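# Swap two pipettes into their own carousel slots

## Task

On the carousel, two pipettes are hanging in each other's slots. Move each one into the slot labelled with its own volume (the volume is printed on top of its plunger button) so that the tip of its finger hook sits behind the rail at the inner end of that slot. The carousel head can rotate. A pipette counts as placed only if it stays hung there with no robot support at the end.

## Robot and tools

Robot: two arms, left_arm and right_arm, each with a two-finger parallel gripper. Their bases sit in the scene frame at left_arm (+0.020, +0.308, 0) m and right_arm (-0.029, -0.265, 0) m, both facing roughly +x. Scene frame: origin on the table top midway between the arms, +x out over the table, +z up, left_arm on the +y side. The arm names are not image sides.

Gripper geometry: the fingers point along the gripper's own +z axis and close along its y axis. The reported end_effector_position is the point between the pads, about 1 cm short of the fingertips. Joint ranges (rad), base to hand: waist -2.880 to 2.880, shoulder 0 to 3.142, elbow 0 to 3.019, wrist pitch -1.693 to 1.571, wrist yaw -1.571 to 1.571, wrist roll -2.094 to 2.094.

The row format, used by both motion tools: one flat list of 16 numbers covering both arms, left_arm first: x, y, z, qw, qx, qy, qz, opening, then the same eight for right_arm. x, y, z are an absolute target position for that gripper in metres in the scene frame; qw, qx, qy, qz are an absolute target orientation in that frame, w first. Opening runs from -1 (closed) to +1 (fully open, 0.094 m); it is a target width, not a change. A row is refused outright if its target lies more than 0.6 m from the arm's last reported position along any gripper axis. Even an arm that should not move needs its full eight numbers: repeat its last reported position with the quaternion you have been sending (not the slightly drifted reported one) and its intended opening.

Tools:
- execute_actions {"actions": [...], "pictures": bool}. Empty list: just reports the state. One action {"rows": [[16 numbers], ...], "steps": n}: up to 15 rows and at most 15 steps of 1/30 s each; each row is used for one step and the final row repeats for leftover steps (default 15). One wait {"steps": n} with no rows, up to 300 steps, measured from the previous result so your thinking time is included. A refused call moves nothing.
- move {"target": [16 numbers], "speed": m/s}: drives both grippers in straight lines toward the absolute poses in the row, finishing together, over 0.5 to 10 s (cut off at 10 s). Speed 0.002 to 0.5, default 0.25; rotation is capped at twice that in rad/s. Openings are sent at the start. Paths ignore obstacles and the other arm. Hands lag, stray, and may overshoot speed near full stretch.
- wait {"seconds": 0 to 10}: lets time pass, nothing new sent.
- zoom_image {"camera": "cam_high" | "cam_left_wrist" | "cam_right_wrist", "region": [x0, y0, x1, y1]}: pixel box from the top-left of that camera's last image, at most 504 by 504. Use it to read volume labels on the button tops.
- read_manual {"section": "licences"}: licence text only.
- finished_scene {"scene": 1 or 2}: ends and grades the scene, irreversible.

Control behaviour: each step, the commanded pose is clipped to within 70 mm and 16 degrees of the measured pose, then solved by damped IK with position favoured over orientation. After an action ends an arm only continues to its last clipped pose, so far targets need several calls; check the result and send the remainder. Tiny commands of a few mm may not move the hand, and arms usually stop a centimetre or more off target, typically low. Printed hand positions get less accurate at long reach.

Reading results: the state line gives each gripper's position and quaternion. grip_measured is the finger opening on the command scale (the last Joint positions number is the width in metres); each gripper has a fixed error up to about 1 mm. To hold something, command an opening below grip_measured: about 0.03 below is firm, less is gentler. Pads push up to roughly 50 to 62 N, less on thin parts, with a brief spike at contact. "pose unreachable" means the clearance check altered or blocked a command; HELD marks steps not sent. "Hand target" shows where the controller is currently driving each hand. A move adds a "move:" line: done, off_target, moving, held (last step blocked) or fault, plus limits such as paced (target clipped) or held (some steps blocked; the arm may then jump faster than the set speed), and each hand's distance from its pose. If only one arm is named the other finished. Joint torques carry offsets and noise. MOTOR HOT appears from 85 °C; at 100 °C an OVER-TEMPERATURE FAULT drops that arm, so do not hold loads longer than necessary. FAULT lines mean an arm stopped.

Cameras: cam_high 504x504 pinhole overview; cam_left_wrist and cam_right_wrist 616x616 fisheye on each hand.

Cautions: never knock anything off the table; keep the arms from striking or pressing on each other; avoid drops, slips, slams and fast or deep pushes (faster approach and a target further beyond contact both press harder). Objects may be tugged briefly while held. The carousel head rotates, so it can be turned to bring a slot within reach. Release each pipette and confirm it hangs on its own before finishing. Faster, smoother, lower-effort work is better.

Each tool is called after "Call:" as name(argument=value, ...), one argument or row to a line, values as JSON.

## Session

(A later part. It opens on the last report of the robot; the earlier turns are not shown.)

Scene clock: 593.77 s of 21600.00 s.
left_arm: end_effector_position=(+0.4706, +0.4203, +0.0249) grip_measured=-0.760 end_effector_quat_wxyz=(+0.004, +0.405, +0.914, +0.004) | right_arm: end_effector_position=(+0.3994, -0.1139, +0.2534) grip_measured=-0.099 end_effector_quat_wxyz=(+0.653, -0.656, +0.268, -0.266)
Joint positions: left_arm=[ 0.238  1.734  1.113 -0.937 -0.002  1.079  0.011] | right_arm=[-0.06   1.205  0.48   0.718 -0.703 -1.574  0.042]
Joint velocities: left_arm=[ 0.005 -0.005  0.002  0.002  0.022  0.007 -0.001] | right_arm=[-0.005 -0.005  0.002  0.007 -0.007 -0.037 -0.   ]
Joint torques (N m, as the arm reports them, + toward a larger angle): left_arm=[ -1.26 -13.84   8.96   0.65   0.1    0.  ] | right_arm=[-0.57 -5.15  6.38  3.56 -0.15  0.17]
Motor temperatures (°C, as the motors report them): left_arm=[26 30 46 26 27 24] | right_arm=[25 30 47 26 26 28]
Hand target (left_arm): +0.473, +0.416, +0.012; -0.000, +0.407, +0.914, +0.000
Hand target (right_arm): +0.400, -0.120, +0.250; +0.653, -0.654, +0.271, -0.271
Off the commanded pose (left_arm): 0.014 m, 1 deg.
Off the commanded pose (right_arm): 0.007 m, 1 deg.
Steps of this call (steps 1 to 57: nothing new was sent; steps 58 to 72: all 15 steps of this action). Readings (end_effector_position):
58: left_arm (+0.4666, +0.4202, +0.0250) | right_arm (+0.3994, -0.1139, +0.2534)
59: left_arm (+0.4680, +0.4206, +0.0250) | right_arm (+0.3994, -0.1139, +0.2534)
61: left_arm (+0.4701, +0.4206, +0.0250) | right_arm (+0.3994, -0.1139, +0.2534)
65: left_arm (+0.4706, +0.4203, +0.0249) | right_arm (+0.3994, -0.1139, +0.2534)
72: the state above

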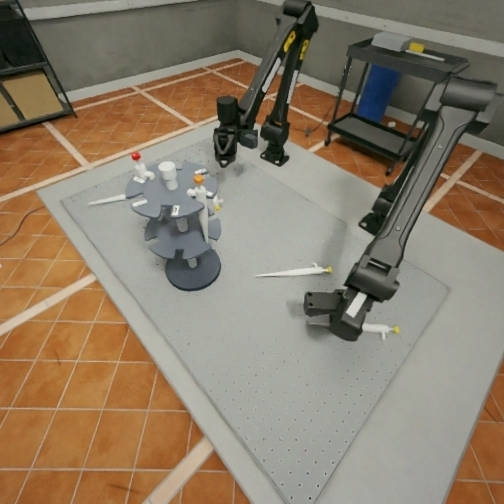

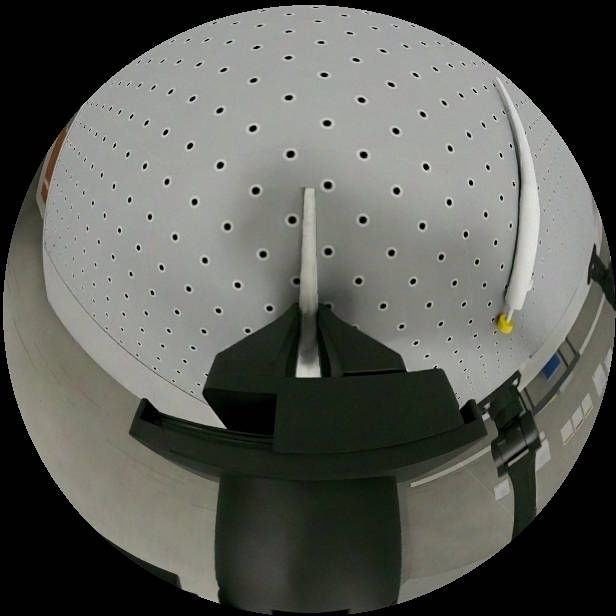

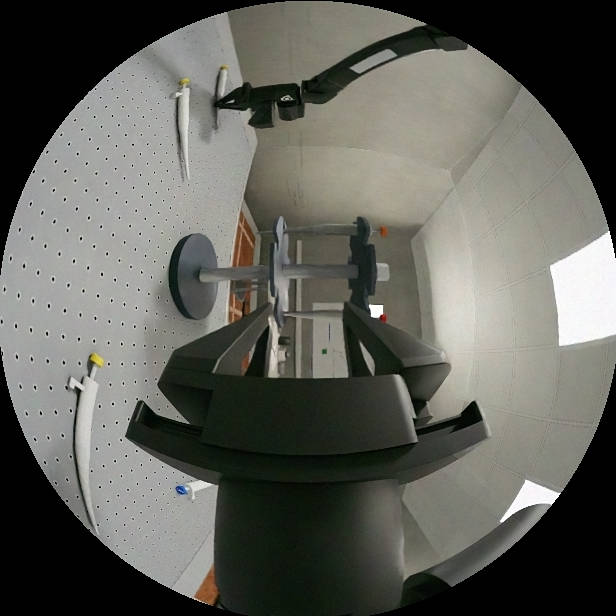

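Call:
move(
  target=[0.46,0.36,0.18,0,0.3827,0.9239,0,-0.80,0.28,-0.02,0.25,0.6533,-0.6533,0.2706,-0.2706,-0.1],
  speed=0.2,
)

Call:
move(
  target=[0.43,-0.02,0.25,0,0.3827,0.9239,0,-0.80,0.28,-0.02,0.25,0.6533,-0.6533,0.2706,-0.2706,-0.1],
  speed=0.25,
)

Scene clock: 602.17 s of 21600.00 s.
left_arm: end_effector_position=(+0.4455, +0.3602, +0.1612) grip_measured=-0.760 end_effector_quat_wxyz=(-0.014, +0.386, +0.922, -0.009) | right_arm: end_effector_position=(+0.2847, -0.0204, +0.2519) grip_measured=-0.099 end_effector_quat_wxyz=(+0.656, -0.650, +0.269, -0.275)
Joint positions: left_arm=[ 0.117  1.517  1.237 -1.324  0.001  0.918  0.011] | right_arm=[ 0.421  0.912  0.291  0.633 -0.207 -1.574  0.042]
Joint velocities: left_arm=[ 0.015 -0.005 -0.007  0.007 -0.022 -0.066  0.001] | right_arm=[-0.005 -0.015 -0.002  0.012  0.022  0.051  0.001]
Joint torques (N m, as the arm reports them, + toward a larger angle): left_arm=[ -1.14 -14.75  14.73  -0.46   0.05  -0.05] | right_arm=[ 1.37 -3.83  7.26  1.65  0.13  0.17]
Motor temperatures (°C, as the motors report them): left_arm=[26 30 45 26 27 24] | right_arm=[25 30 47 26 26 28]
Hand target (left_arm): +0.459, +0.360, +0.180; +0.001, +0.383, +0.924, +0.000
Hand target (right_arm): +0.281, -0.020, +0.249; +0.653, -0.653, +0.271, -0.270
Off the commanded pose (left_arm): 0.024 m, 2 deg.
Off the commanded pose (right_arm): 0.005 m, 1 deg.
After step 90, 4.13 s passed at rest.
move: off_target (left_arm)

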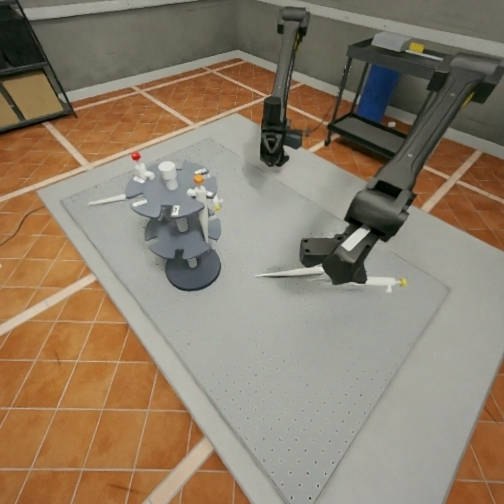

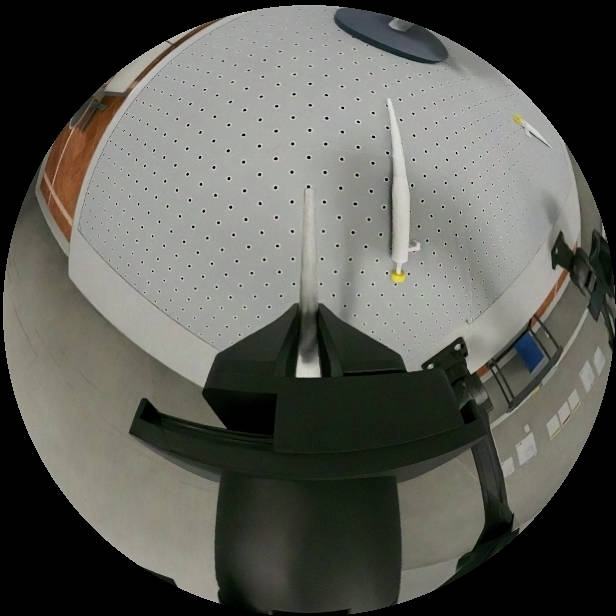

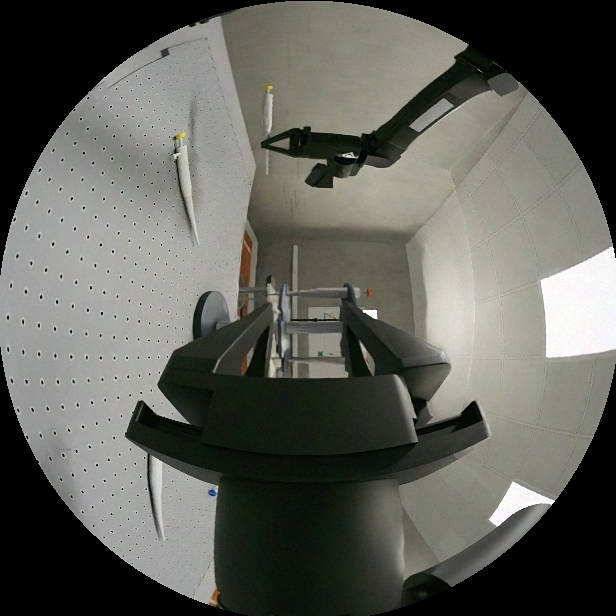

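Scene clock: 604.27 s of 21600.00 s.
left_arm: end_effector_position=(+0.4126, -0.0149, +0.2382) grip_measured=-0.760 end_effector_quat_wxyz=(-0.005, +0.391, +0.920, -0.000) | right_arm: end_effector_position=(+0.2847, -0.0208, +0.2512) grip_measured=-0.099 end_effector_quat_wxyz=(+0.654, -0.651, +0.270, -0.275)
Joint positions: left_arm=[-0.694  1.675  1.633 -1.539  0.003  0.118  0.011] | right_arm=[ 0.421  0.909  0.291  0.625 -0.205 -1.574  0.042]
Joint velocities: left_arm=[-0.005  0.005 -0.012 -0.007  0.022  0.051  0.   ] | right_arm=[-0.005 -0.015  0.012 -0.027 -0.081 -0.037  0.001]
Joint torques (N m, as the arm reports them, + toward a larger angle): left_arm=[ -0.77 -16.33  16.13  -0.48  -0.12  -0.05] | right_arm=[ 1.5  -4.03  7.38  1.69  0.11  0.17]
Motor temperatures (°C, as the motors report them): left_arm=[26 30 46 26 27 24] | right_arm=[25 30 47 26 26 28]
Hand target (left_arm): +0.426, -0.020, +0.250; +0.005, +0.383, +0.924, -0.002
Hand target (right_arm): +0.280, -0.020, +0.250; +0.653, -0.653, +0.270, -0.271
Off the commanded pose (left_arm): 0.022 m, 1 deg.
Off the commanded pose (right_arm): 0.005 m, 1 deg.
move: off_target (left_arm)

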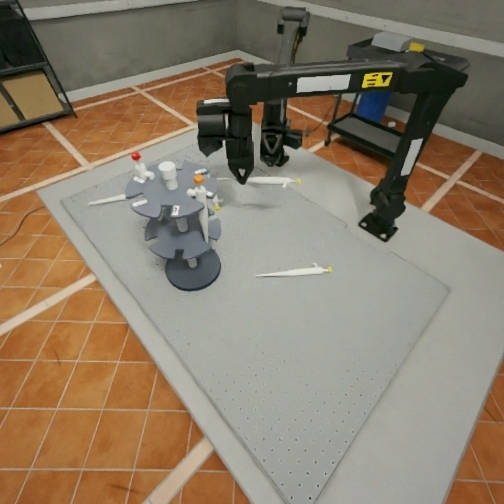

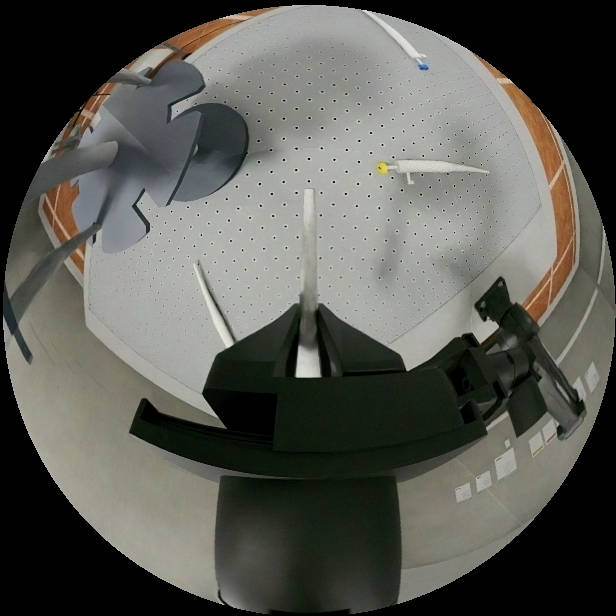

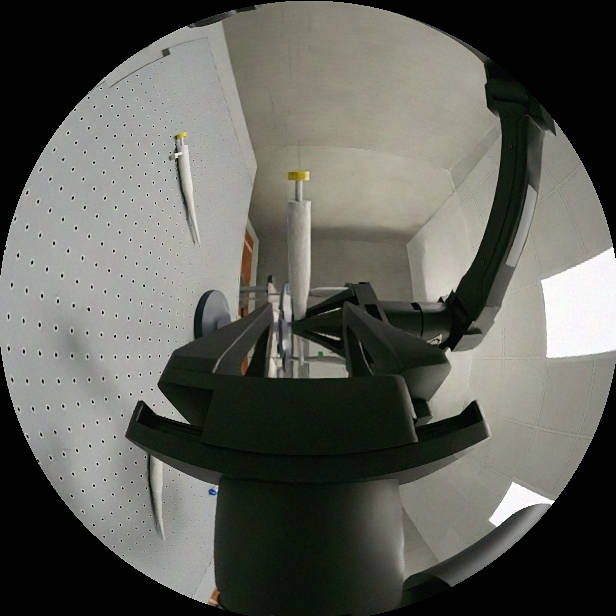

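Call:
move(
  target=[0.43,-0.02,0.25,0,0.3827,0.9239,0,-0.80,0.345,0.011,0.240,0.6533,-0.6533,0.2706,-0.2706,-0.1],
  speed=0.1,
)

Scene clock: 614.30 s of 21600.00 s.
left_arm: end_effector_position=(+0.4147, -0.0143, +0.2381) grip_measured=-0.760 end_effector_quat_wxyz=(-0.010, +0.389, +0.921, +0.001) | right_arm: end_effector_position=(+0.3282, +0.0068, +0.2162) grip_measured=-0.099 end_effector_quat_wxyz=(+0.636, -0.672, +0.279, -0.255)
Joint positions: left_arm=[-0.69   1.686  1.646 -1.552  0.003  0.115  0.011] | right_arm=[ 0.409  1.185  0.378  0.745 -0.233 -1.574  0.042]
Joint velocities: left_arm=[-0.005 -0.005  0.002 -0.012 -0.022 -0.007 -0.   ] | right_arm=[ 0.015  0.005  0.012  0.017 -0.007  0.066 -0.   ]
Joint torques (N m, as the arm reports them, + toward a larger angle): left_arm=[  0.43 -16.29  16.35  -0.36  -0.12   0.01] | right_arm=[ 0.12 -4.69 10.2   3.92 -0.2   0.14]
Motor temperatures (°C, as the motors report them): left_arm=[26 31 48 26 27 24] | right_arm=[25 30 47 25 26 28]
Hand target (left_arm): +0.429, -0.020, +0.250; +0.001, +0.383, +0.924, -0.000
Hand target (right_arm): +0.344, +0.010, +0.241; +0.653, -0.653, +0.270, -0.271
Off the commanded pose (left_arm): 0.020 m, 1 deg.
Off the commanded pose (right_arm): 0.029 m, 4 deg.
After step 90, 6.00 s passed at rest.
move: off_target (left_arm, right_arm)

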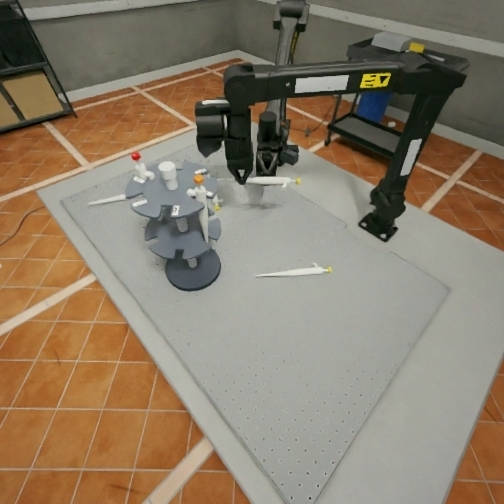

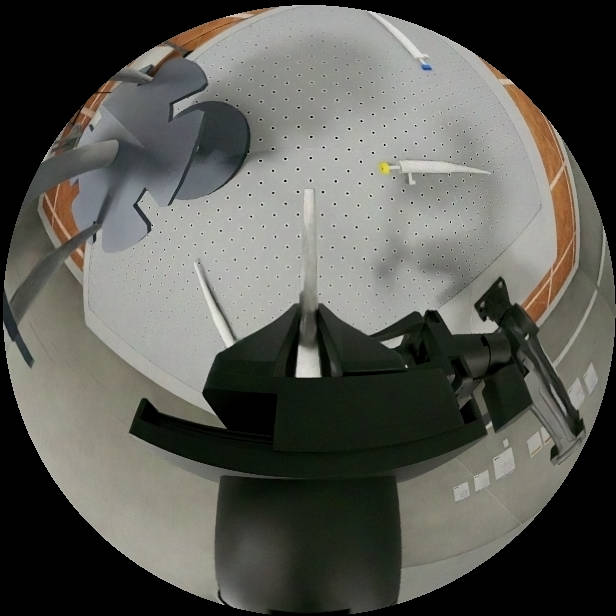

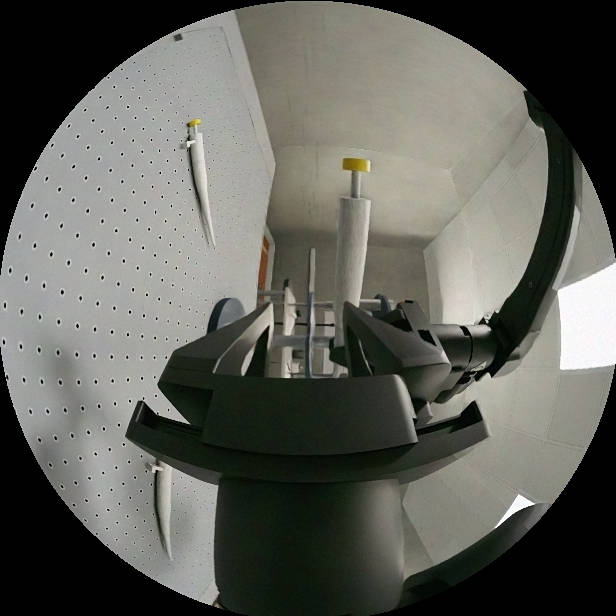

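Call:
move(
  target=[0.43,-0.02,0.25,0,0.3827,0.9239,0,-0.80,0.350,0.011,0.268,0.6533,-0.6533,0.2706,-0.2706,-0.1],
  speed=0.06,
)

Scene clock: 617.20 s of 21600.00 s.
left_arm: end_effector_position=(+0.4147, -0.0143, +0.2381) grip_measured=-0.760 end_effector_quat_wxyz=(-0.010, +0.389, +0.921, +0.001) | right_arm: end_effector_position=(+0.3353, +0.0090, +0.2380) grip_measured=-0.099 end_effector_quat_wxyz=(+0.640, -0.669, +0.276, -0.258)
Joint positions: left_arm=[-0.69   1.686  1.646 -1.552  0.003  0.115  0.011] | right_arm=[ 0.403  1.146  0.421  0.676 -0.239 -1.574  0.042]
Joint velocities: left_arm=[ 0.005 -0.005  0.007  0.002 -0.022  0.037 -0.   ] | right_arm=[-0.015 -0.005  0.012  0.002  0.022  0.037 -0.001]
Joint torques (N m, as the arm reports them, + toward a larger angle): left_arm=[ -0.06 -15.9   16.44  -0.48  -0.1    0.  ] | right_arm=[-0.4  -7.3  11.19  1.56 -0.2   0.18]
Motor temperatures (°C, as the motors report them): left_arm=[26 31 48 26 27 24] | right_arm=[25 30 47 25 26 28]
Hand target (left_arm): +0.429, -0.020, +0.250; +0.001, +0.383, +0.924, -0.000
Hand target (right_arm): +0.348, +0.010, +0.268; +0.653, -0.653, +0.270, -0.271
Off the commanded pose (left_arm): 0.020 m, 1 deg.
Off the commanded pose (right_arm): 0.033 m, 3 deg.
move: off_target (left_arm, right_arm)

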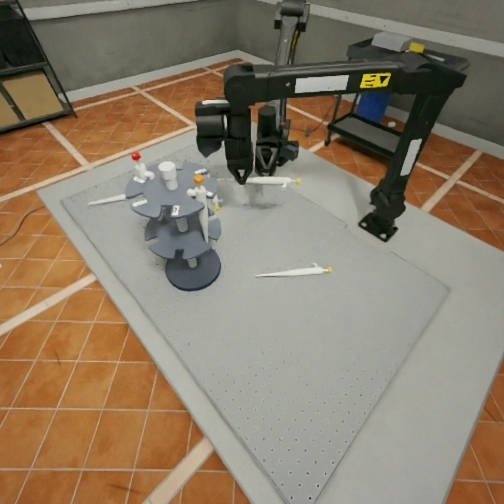

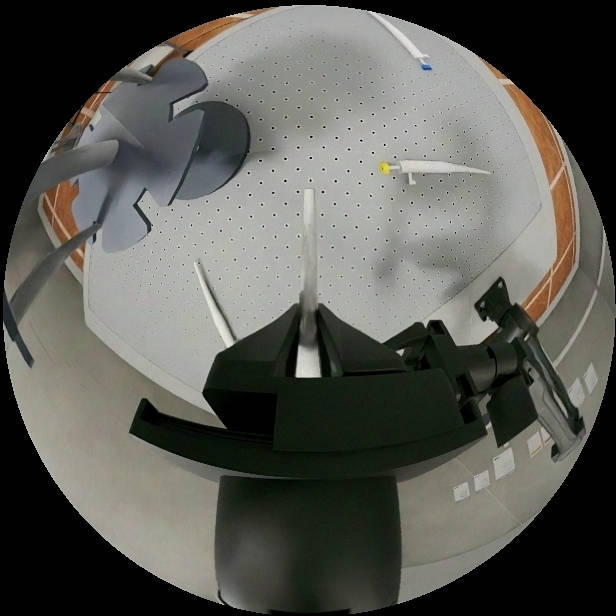

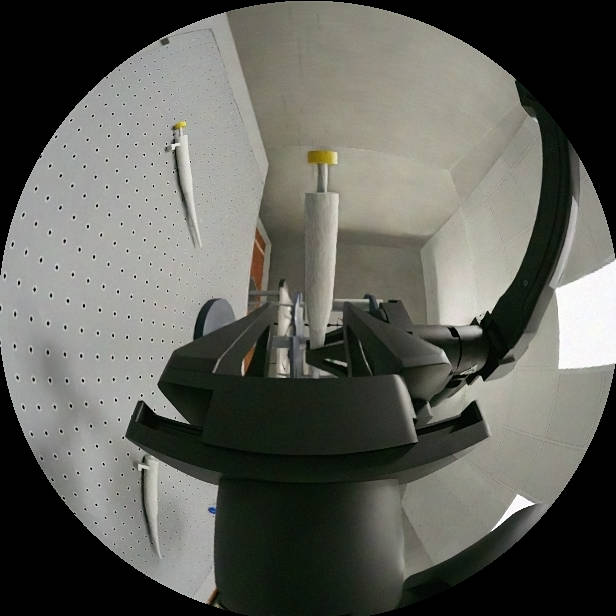

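Call:
move(
  target=[0.43,-0.02,0.25,0,0.3827,0.9239,0,-0.80,0.380,0.030,0.280,0.6533,-0.6533,0.2706,-0.2706,-0.1],
  speed=0.05,
)

Scene clock: 621.40 s of 21600.00 s.
left_arm: end_effector_position=(+0.4166, -0.0130, +0.2389) grip_measured=-0.760 end_effector_quat_wxyz=(-0.009, +0.387, +0.922, +0.003) | right_arm: end_effector_position=(+0.3606, +0.0249, +0.2609) grip_measured=-0.099 end_effector_quat_wxyz=(+0.647, -0.662, +0.271, -0.263)
Joint positions: left_arm=[-0.687  1.686  1.649 -1.552 -0.001  0.115  0.011] | right_arm=[ 0.403  1.197  0.515  0.657 -0.24  -1.574  0.042]
Joint velocities: left_arm=[-0.005  0.005 -0.007  0.007 -0.066 -0.066  0.   ] | right_arm=[-0.005  0.015 -0.007 -0.012 -0.051 -0.037 -0.001]
Joint torques (N m, as the arm reports them, + toward a larger angle): left_arm=[ -0.85 -16.65  16.32  -0.49   0.01   0.01] | right_arm=[-0.42 -4.8  11.73  1.61 -0.15  0.13]
Motor temperatures (°C, as the motors report them): left_arm=[26 31 49 26 27 24] | right_arm=[25 30 48 25 26 28]
Hand target (left_arm): +0.429, -0.020, +0.250; +0.001, +0.383, +0.924, -0.000
Hand target (right_arm): +0.378, +0.028, +0.281; +0.653, -0.653, +0.271, -0.271
Off the commanded pose (left_arm): 0.019 m, 1 deg.
Off the commanded pose (right_arm): 0.028 m, 2 deg.
move: off_target (left_arm, right_arm)

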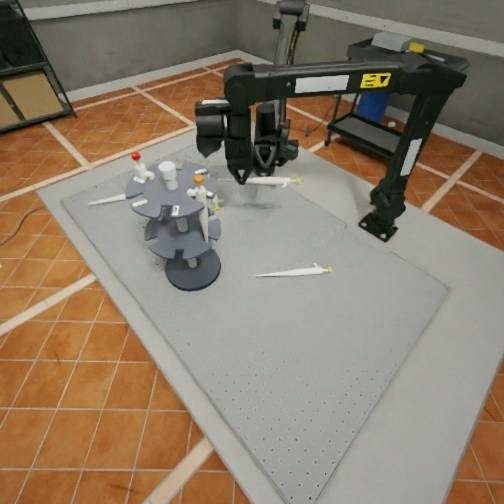

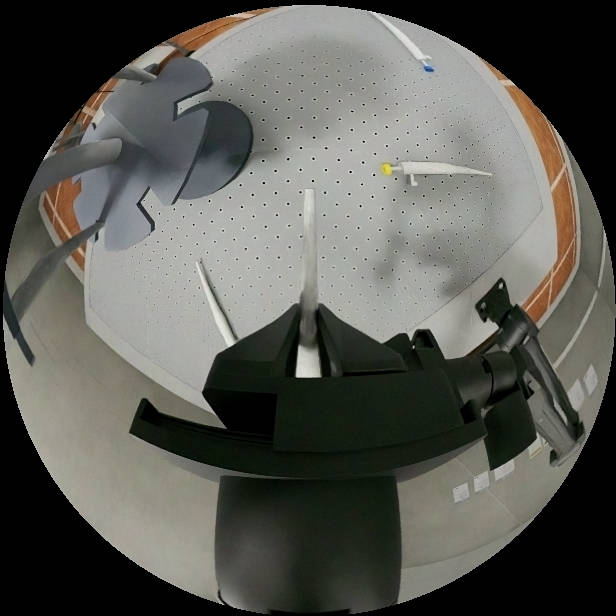

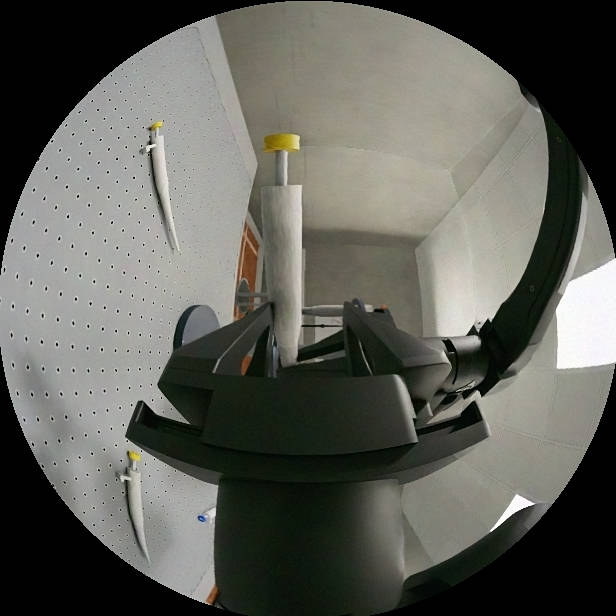

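Call:
move(
  target=[0.43,-0.02,0.25,0,0.3827,0.9239,0,-0.80,0.372,0.026,0.250,0.6533,-0.6533,0.2706,-0.2706,-0.1],
  speed=0.04,
)

Scene clock: 625.03 s of 21600.00 s.
left_arm: end_effector_position=(+0.4167, -0.0129, +0.2389) grip_measured=-0.760 end_effector_quat_wxyz=(-0.009, +0.387, +0.922, +0.003) | right_arm: end_effector_position=(+0.3671, +0.0290, +0.2503) grip_measured=-0.099 end_effector_quat_wxyz=(+0.650, -0.659, +0.269, -0.265)
Joint positions: left_arm=[-0.687  1.686  1.649 -1.552 -0.002  0.115  0.011] | right_arm=[ 0.403  1.256  0.515  0.728 -0.24  -1.574  0.042]
Joint velocities: left_arm=[-0.005 -0.005 -0.007 -0.022 -0.007 -0.051 -0.001] | right_arm=[-0.015 -0.005 -0.012  0.007 -0.022  0.037 -0.   ]
Joint torques (N m, as the arm reports them, + toward a larger angle): left_arm=[ -0.53 -16.44  16.28  -0.45   0.01  -0.01] | right_arm=[-0.09 -6.03  7.21  3.95 -0.04  0.13]
Motor temperatures (°C, as the motors report them): left_arm=[26 31 49 26 27 24] | right_arm=[25 30 49 25 26 28]
Hand target (left_arm): +0.429, -0.020, +0.250; +0.001, +0.383, +0.924, -0.000
Hand target (right_arm): +0.372, +0.026, +0.250; +0.653, -0.653, +0.271, -0.271
Off the commanded pose (left_arm): 0.019 m, 1 deg.
Off the commanded pose (right_arm): 0.006 m, 1 deg.
move: off_target (left_arm)

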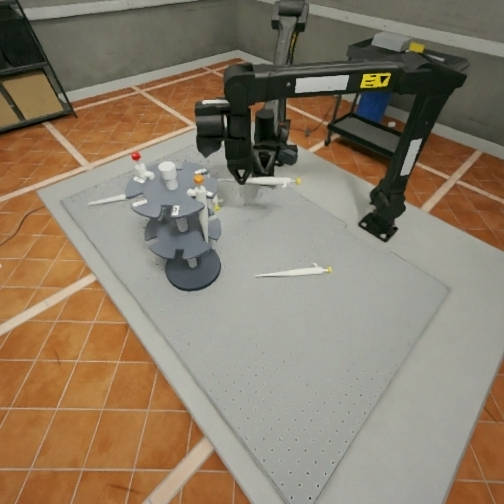

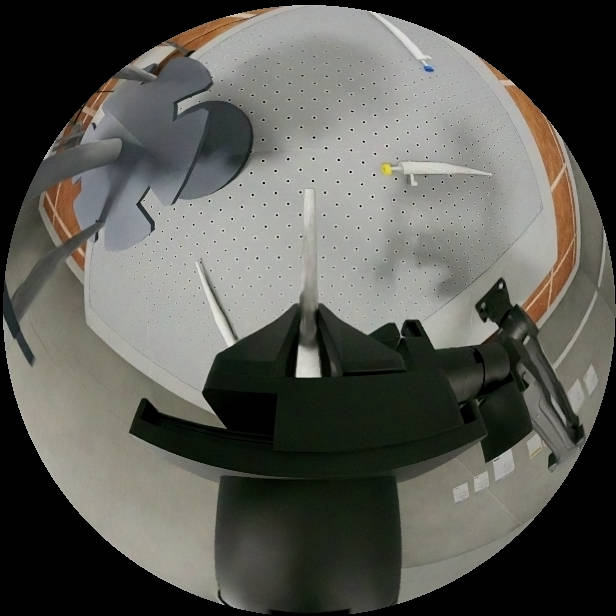

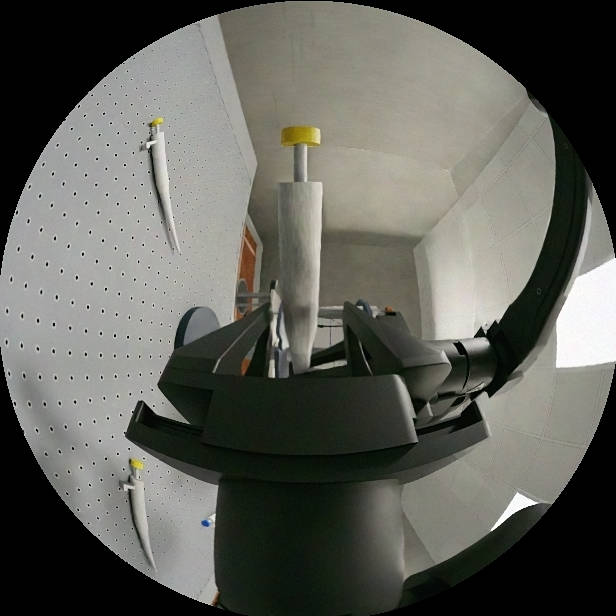

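Call:
move(
  target=[0.43,-0.02,0.25,0,0.3827,0.9239,0,-0.80,0.384,0.037,0.250,0.6533,-0.6533,0.2706,-0.2706,-0.1],
  speed=0.04,
)

Scene clock: 627.80 s of 21600.00 s.
left_arm: end_effector_position=(+0.4167, -0.0130, +0.2386) grip_measured=-0.760 end_effector_quat_wxyz=(-0.009, +0.387, +0.922, +0.003) | right_arm: end_effector_position=(+0.3718, +0.0307, +0.2326) grip_measured=-0.099 end_effector_quat_wxyz=(+0.640, -0.668, +0.278, -0.260)
Joint positions: left_arm=[-0.687  1.687  1.649 -1.552 -0.002  0.115  0.011] | right_arm=[ 0.403  1.297  0.515  0.735 -0.234 -1.574  0.042]
Joint velocities: left_arm=[-0.005  0.015 -0.007 -0.022  0.022  0.022  0.001] | right_arm=[-0.015  0.005  0.022 -0.017  0.022  0.066  0.001]
Joint torques (N m, as the arm reports them, + toward a larger angle): left_arm=[ -0.09 -16.22  16.27  -0.44   0.04   0.01] | right_arm=[ 0.35 -6.06  9.69  3.81  0.11  0.15]
Motor temperatures (°C, as the motors report them): left_arm=[26 31 49 26 27 24] | right_arm=[25 30 49 25 26 28]
Hand target (left_arm): +0.429, -0.020, +0.250; +0.001, +0.383, +0.924, -0.000
Hand target (right_arm): +0.383, +0.036, +0.250; +0.653, -0.653, +0.271, -0.271
Off the commanded pose (left_arm): 0.019 m, 1 deg.
Off the commanded pose (right_arm): 0.022 m, 3 deg.
move: off_target (left_arm, right_arm)

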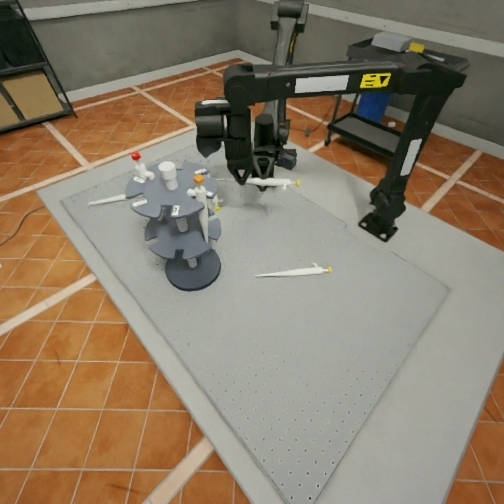

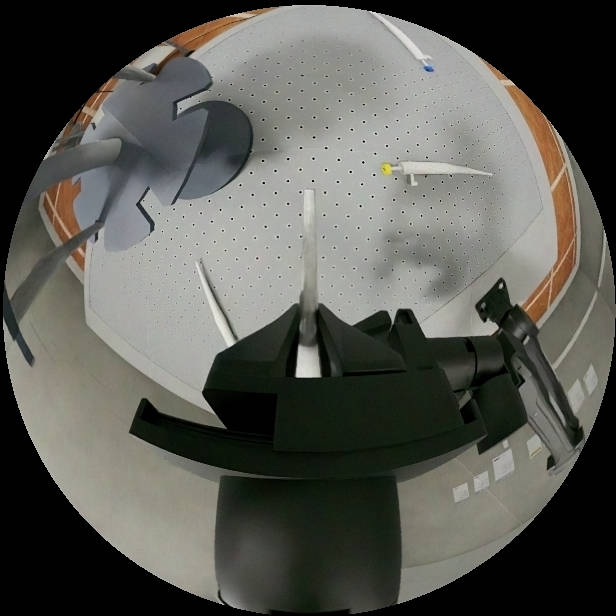

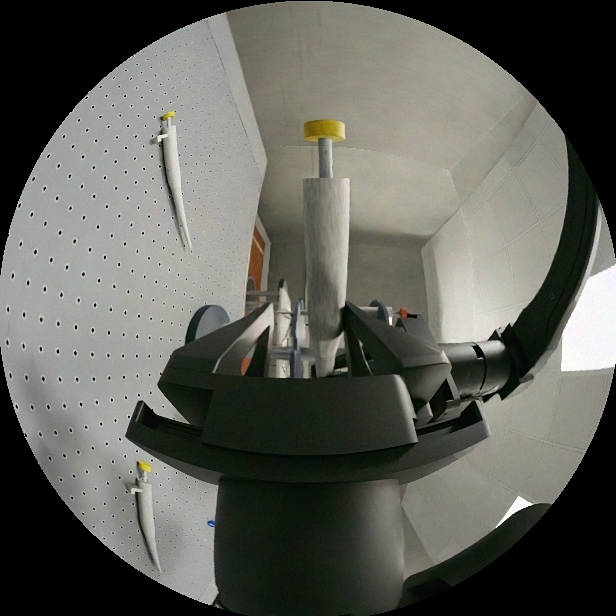

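Call:
move(
  target=[0.43,-0.02,0.25,0,0.3827,0.9239,0,-0.80,0.386,0.038,0.259,0.6533,-0.6533,0.2706,-0.2706,-0.1],
  speed=0.03,
)

Scene clock: 631.00 s of 21600.00 s.
left_arm: end_effector_position=(+0.4167, -0.0130, +0.2386) grip_measured=-0.760 end_effector_quat_wxyz=(-0.009, +0.387, +0.922, +0.003) | right_arm: end_effector_position=(+0.3718, +0.0307, +0.2326) grip_measured=-0.099 end_effector_quat_wxyz=(+0.640, -0.668, +0.278, -0.260)
Joint positions: left_arm=[-0.687  1.687  1.649 -1.552 -0.002  0.115  0.011] | right_arm=[ 0.403  1.297  0.515  0.735 -0.234 -1.574  0.042]
Joint velocities: left_arm=[-0.005 -0.005 -0.002 -0.007 -0.037 -0.037 -0.   ] | right_arm=[-0.015  0.015 -0.002 -0.017  0.051  0.051  0.001]
Joint torques (N m, as the arm reports them, + toward a larger angle): left_arm=[ -0.5  -16.01  16.17  -0.36   0.03   0.  ] | right_arm=[ 0.59 -8.26 10.96  2.18  0.05  0.14]
Motor temperatures (°C, as the motors report them): left_arm=[26 31 49 26 27 24] | right_arm=[25 30 49 26 26 28]
Hand target (left_arm): +0.429, -0.020, +0.250; +0.001, +0.383, +0.924, -0.000
Hand target (right_arm): +0.384, +0.037, +0.259; +0.653, -0.653, +0.271, -0.271
Off the commanded pose (left_arm): 0.019 m, 1 deg.
Off the commanded pose (right_arm): 0.031 m, 3 deg.
move: off_target (left_arm, right_arm)

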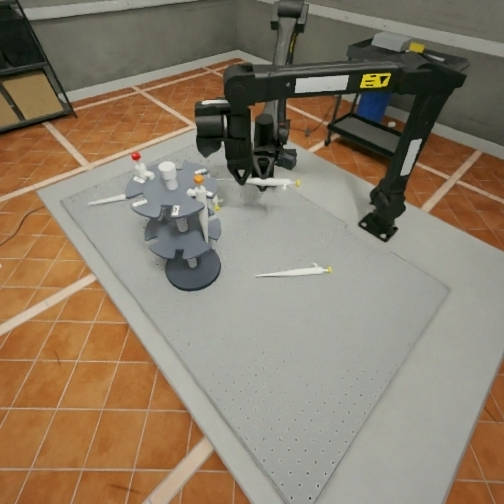

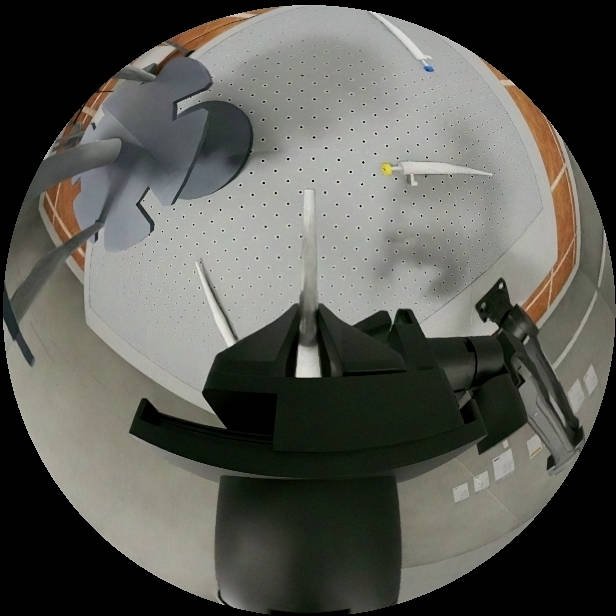

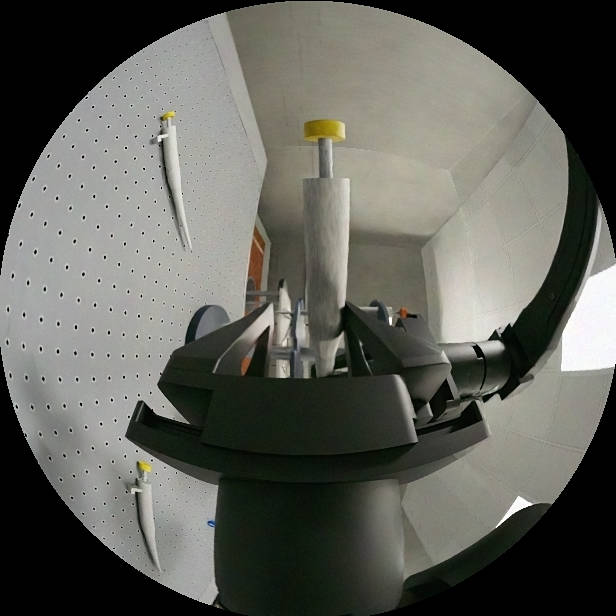

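Call:
move(
  target=[0.43,-0.02,0.25,0,0.3827,0.9239,0,-0.80,0.392,0.042,0.266,0.6533,-0.6533,0.2706,-0.2706,-0.1],
  speed=0.03,
)

Scene clock: 634.13 s of 21600.00 s.
left_arm: end_effector_position=(+0.4167, -0.0130, +0.2386) grip_measured=-0.760 end_effector_quat_wxyz=(-0.009, +0.387, +0.922, +0.003) | right_arm: end_effector_position=(+0.3782, +0.0346, +0.2436) grip_measured=-0.099 end_effector_quat_wxyz=(+0.644, -0.664, +0.275, -0.263)
Joint positions: left_arm=[-0.687  1.687  1.649 -1.552 -0.002  0.115  0.011] | right_arm=[ 0.403  1.297  0.543  0.721 -0.233 -1.574  0.042]
Joint velocities: left_arm=[-0.005  0.005 -0.007  0.002  0.022 -0.022 -0.001] | right_arm=[-0.005 -0.024  0.012 -0.012  0.007 -0.022  0.001]
Joint torques (N m, as the arm reports them, + toward a larger angle): left_arm=[ -0.4  -16.17  16.19  -0.5    0.04   0.  ] | right_arm=[ 0.78 -7.93 11.12  1.62  0.14  0.16]
Motor temperatures (°C, as the motors report them): left_arm=[26 31 49 26 27 24] | right_arm=[25 30 49 25 26 28]
Hand target (left_arm): +0.429, -0.020, +0.250; +0.001, +0.383, +0.924, -0.000
Hand target (right_arm): +0.391, +0.041, +0.266; +0.653, -0.653, +0.271, -0.271
Off the commanded pose (left_arm): 0.019 m, 1 deg.
Off the commanded pose (right_arm): 0.027 m, 2 deg.
move: off_target (left_arm, right_arm)

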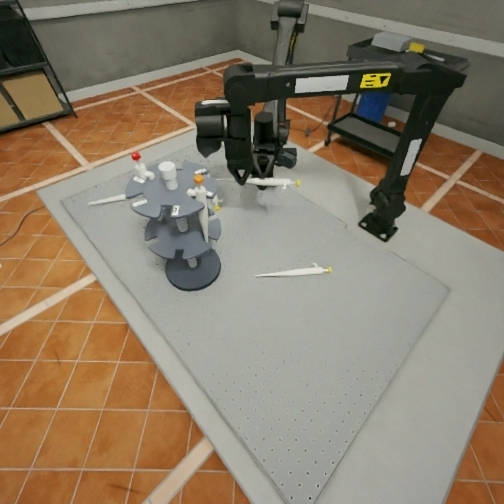

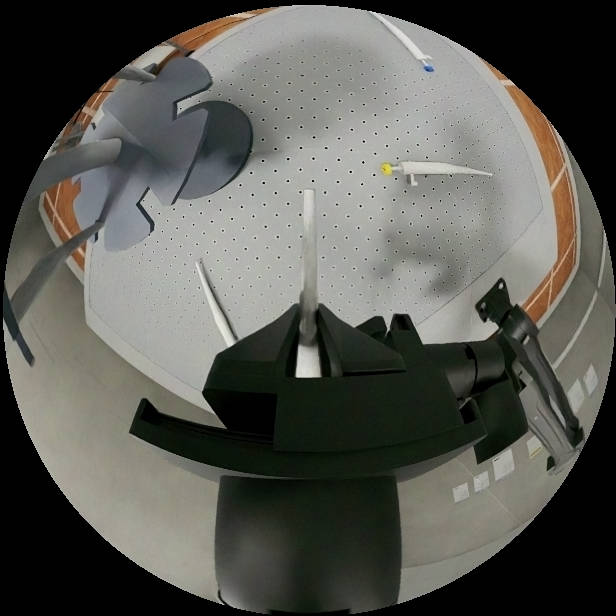

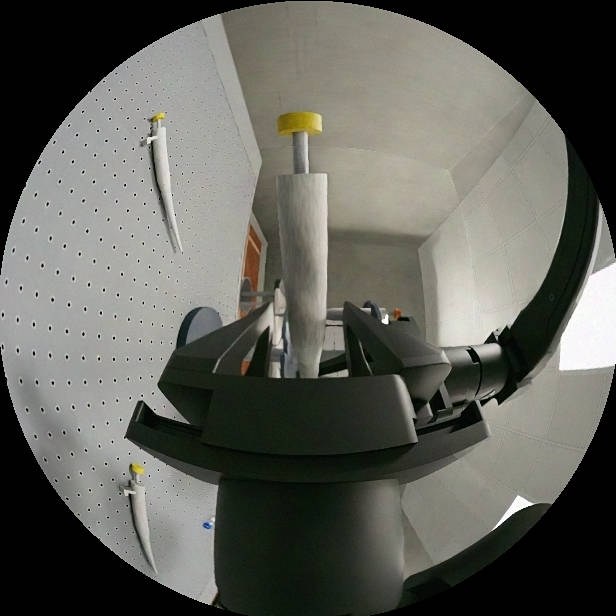

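Good: width 50 px, centered. Close right.

Call:
execute_actions(
  actions=[
    {"rows": [[0.43,-0.02,0.25,0,0.3827,0.9239,0,-0.80,0.392,0.042,0.266,0.6533,-0.6533,0.2706,-0.2706,-0.62]], "steps": 15},
  ],
  pictures=false,
)

Call:
execute_actions(
  actions=[
    {"rows": [[0.43,-0.02,0.25,0,0.3827,0.9239,0,-0.45,0.392,0.042,0.266,0.6533,-0.6533,0.2706,-0.2706,-0.62]], "steps": 10},
  ],
)

Scene clock: 637.03 s of 21600.00 s.
left_arm: end_effector_position=(+0.4166, -0.0130, +0.2384) grip_measured=-0.760 end_effector_quat_wxyz=(-0.009, +0.387, +0.922, +0.003) | right_arm: end_effector_position=(+0.3783, +0.0347, +0.2436) grip_measured=-0.580 end_effector_quat_wxyz=(+0.644, -0.664, +0.275, -0.263)
Joint positions: left_arm=[-0.687  1.687  1.649 -1.553 -0.001  0.115  0.011] | right_arm=[ 0.403  1.297  0.543  0.72  -0.233 -1.574  0.02 ]
Joint velocities: left_arm=[ 0.005 -0.005 -0.007 -0.022  0.022 -0.007 -0.   ] | right_arm=[-0.005 -0.005 -0.012 -0.007 -0.051 -0.007 -0.   ]
Joint torques (N m, as the arm reports them, + toward a larger angle): left_arm=[ -0.12 -16.18  15.91  -0.54   0.03   0.02] | right_arm=[ 0.55 -7.92 11.05  1.71  0.07  0.16]
Motor temperatures (°C, as the motors report them): left_arm=[26 31 50 26 27 24] | right_arm=[25 30 49 25 26 28]
Hand target (left_arm): +0.429, -0.020, +0.250; +0.001, +0.383, +0.924, -0.000
Hand target (right_arm): +0.391, +0.041, +0.266; +0.653, -0.653, +0.270, -0.271
Off the commanded pose (left_arm): 0.019 m, 1 deg.
Off the commanded pose (right_arm): 0.027 m, 2 deg.
Steps of this call (steps 1 to 72: nothing new was sent; steps 73 to 87: all 15 steps of this action). Readings (end_effector_position):
73: left_arm (+0.4167, -0.0130, +0.2386) | right_arm (+0.3782, +0.0346, +0.2436)
74: left_arm (+0.4167, -0.0130, +0.2386) | right_arm (+0.3782, +0.0346, +0.2436)
76: left_arm (+0.4166, -0.0130, +0.2384) | right_arm (+0.3783, +0.0347, +0.2436)
80: left_arm (+0.4166, -0.0130, +0.2384) | right_arm (+0.3783, +0.0347, +0.2436)
87: the state above

Scene clock: 637.37 s of 21600.00 s.
left_arm: end_effector_position=(+0.4167, -0.0130, +0.2391) grip_measured=-0.452 end_effector_quat_wxyz=(-0.009, +0.387, +0.922, +0.003) | right_arm: end_effector_position=(+0.3783, +0.0347, +0.2429) grip_measured=-0.580 end_effector_quat_wxyz=(+0.643, -0.665, +0.275, -0.263)
Joint positions: left_arm=[-0.687  1.687  1.651 -1.554 -0.001  0.115  0.026] | right_arm=[ 0.403  1.297  0.543  0.717 -0.233 -1.574  0.02 ]
Joint velocities: left_arm=[-0.005 -0.005 -0.007  0.012 -0.051  0.022 -0.   ] | right_arm=[-0.005 -0.005 -0.002  0.007  0.051 -0.066 -0.001]
Joint torques (N m, as the arm reports them, + toward a larger angle): left_arm=[ -0.22 -16.53  15.93  -0.38   0.    -0.02] | right_arm=[ 0.8  -8.29 10.93  1.89  0.13  0.16]
Motor temperatures (°C, as the motors report them): left_arm=[26 31 50 26 27 24] | right_arm=[25 30 49 25 26 28]
Hand target (left_arm): +0.429, -0.020, +0.250; +0.000, +0.383, +0.924, -0.000
Hand target (right_arm): +0.391, +0.041, +0.266; +0.653, -0.653, +0.270, -0.271
Off the commanded pose (left_arm): 0.019 m, 1 deg.
Off the commanded pose (right_arm): 0.028 m, 2 deg.
Steps of this call (steps 1 to 10: all 10 steps of this action). Readings (end_effector_position):
1: left_arm (+0.4166, -0.0130, +0.2384) | right_arm (+0.3783, +0.0347, +0.2436)
2: left_arm (+0.4166, -0.0130, +0.2384) | right_arm (+0.3783, +0.0347, +0.2434)
4: left_arm (+0.4167, -0.0130, +0.2387) | right_arm (+0.3783, +0.0347, +0.2431)
8: left_arm (+0.4168, -0.0131, +0.2391) | right_arm (+0.3783, +0.0347, +0.2429)
10: the state above

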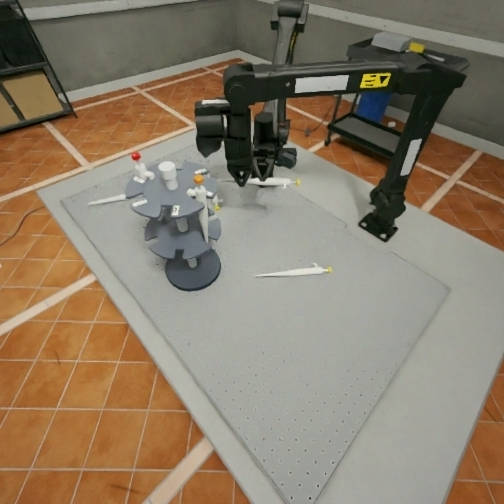

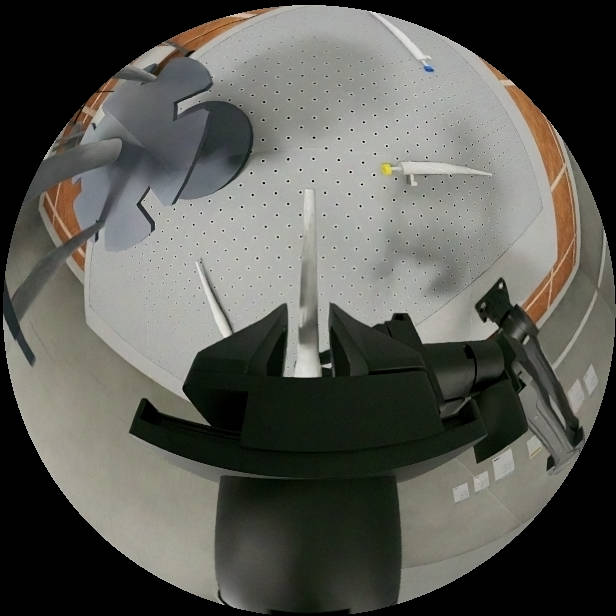

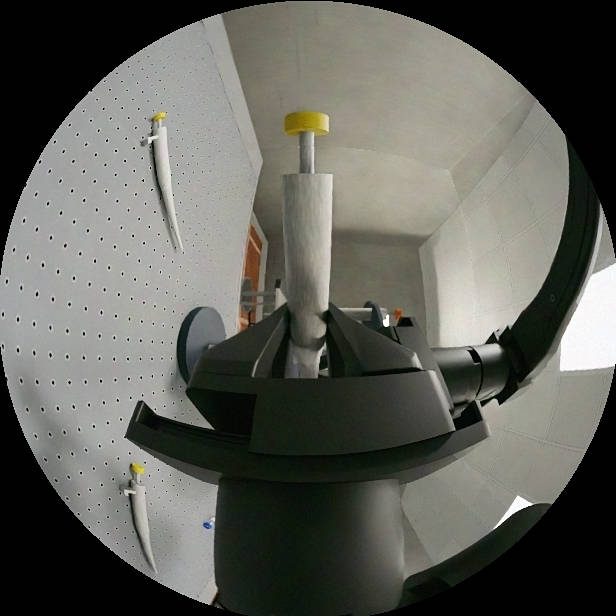

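Call:
move(
  target=[0.43,-0.02,0.30,0,0.3827,0.9239,0,-0.45,0.375,0.030,0.215,0.6533,-0.6533,0.2706,-0.2706,-0.62],
  speed=0.1,
)

Scene clock: 640.63 s of 21600.00 s.
left_arm: end_effector_position=(+0.4199, -0.0156, +0.2929) grip_measured=-0.452 end_effector_quat_wxyz=(+0.002, +0.387, +0.922, +0.000) | right_arm: end_effector_position=(+0.3737, +0.0318, +0.2145) grip_measured=-0.580 end_effector_quat_wxyz=(+0.648, -0.659, +0.272, -0.267)
Joint positions: left_arm=[-0.687  1.687  1.792 -1.672 -0.001  0.115  0.026] | right_arm=[ 0.403  1.38   0.492  0.87  -0.233 -1.574  0.02 ]
Joint velocities: left_arm=[-0.005 -0.005 -0.012 -0.022 -0.037  0.022 -0.   ] | right_arm=[-0.024 -0.005 -0.007  0.017 -0.037 -0.022  0.001]
Joint torques (N m, as the arm reports them, + toward a larger angle): left_arm=[ -0.55 -16.42  15.02  -0.39   0.04   0.04] | right_arm=[ 0.26 -7.29  6.09  4.13 -0.01  0.15]
Motor temperatures (°C, as the motors report them): left_arm=[26 31 50 26 27 24] | right_arm=[25 30 49 25 26 28]
Hand target (left_arm): +0.430, -0.020, +0.300; +0.007, +0.383, +0.924, -0.002
Hand target (right_arm): +0.375, +0.030, +0.215; +0.653, -0.653, +0.271, -0.271
Off the commanded pose (left_arm): 0.013 m, 1 deg.
Off the commanded pose (right_arm): 0.002 m, 1 deg.
joint sent to its limit (left arm) — the command would take joint 4 (wrist pitch) past its lower limit, so that joint was sent only as far as its limit.
move: off_target (left_arm)

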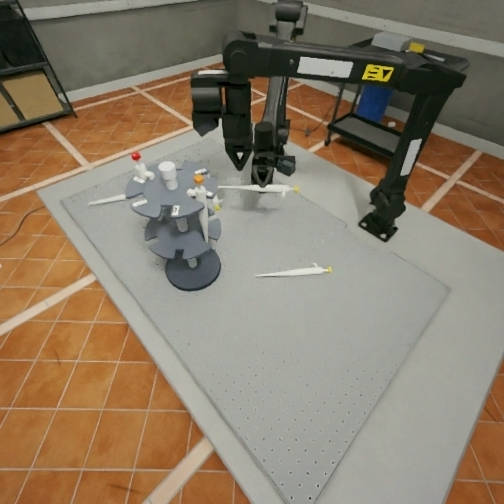

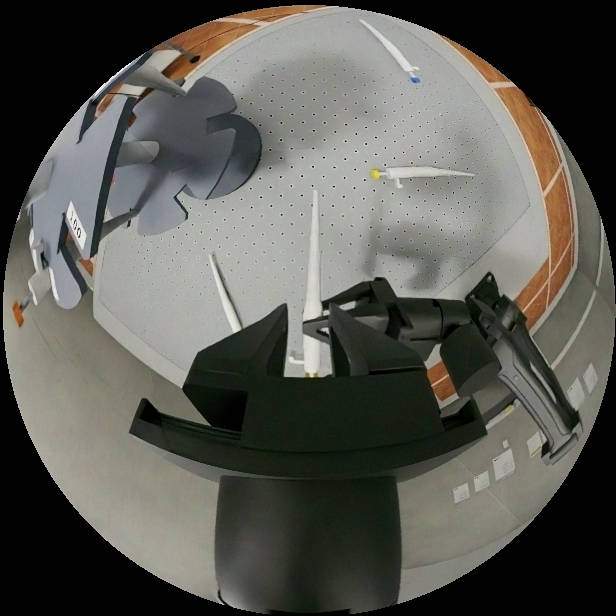

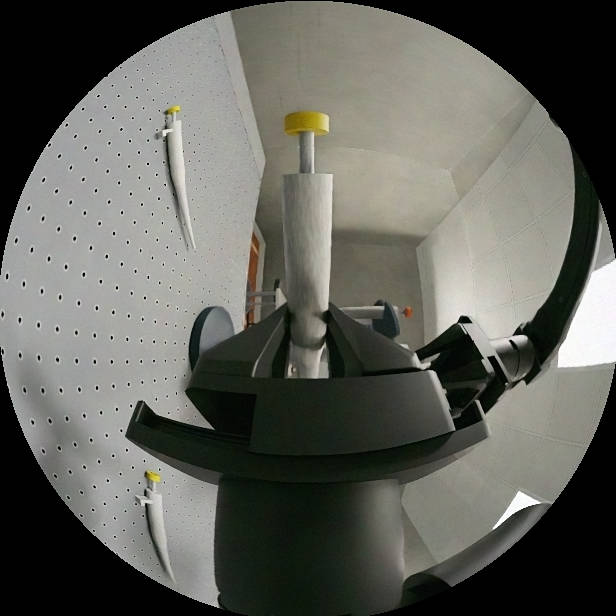

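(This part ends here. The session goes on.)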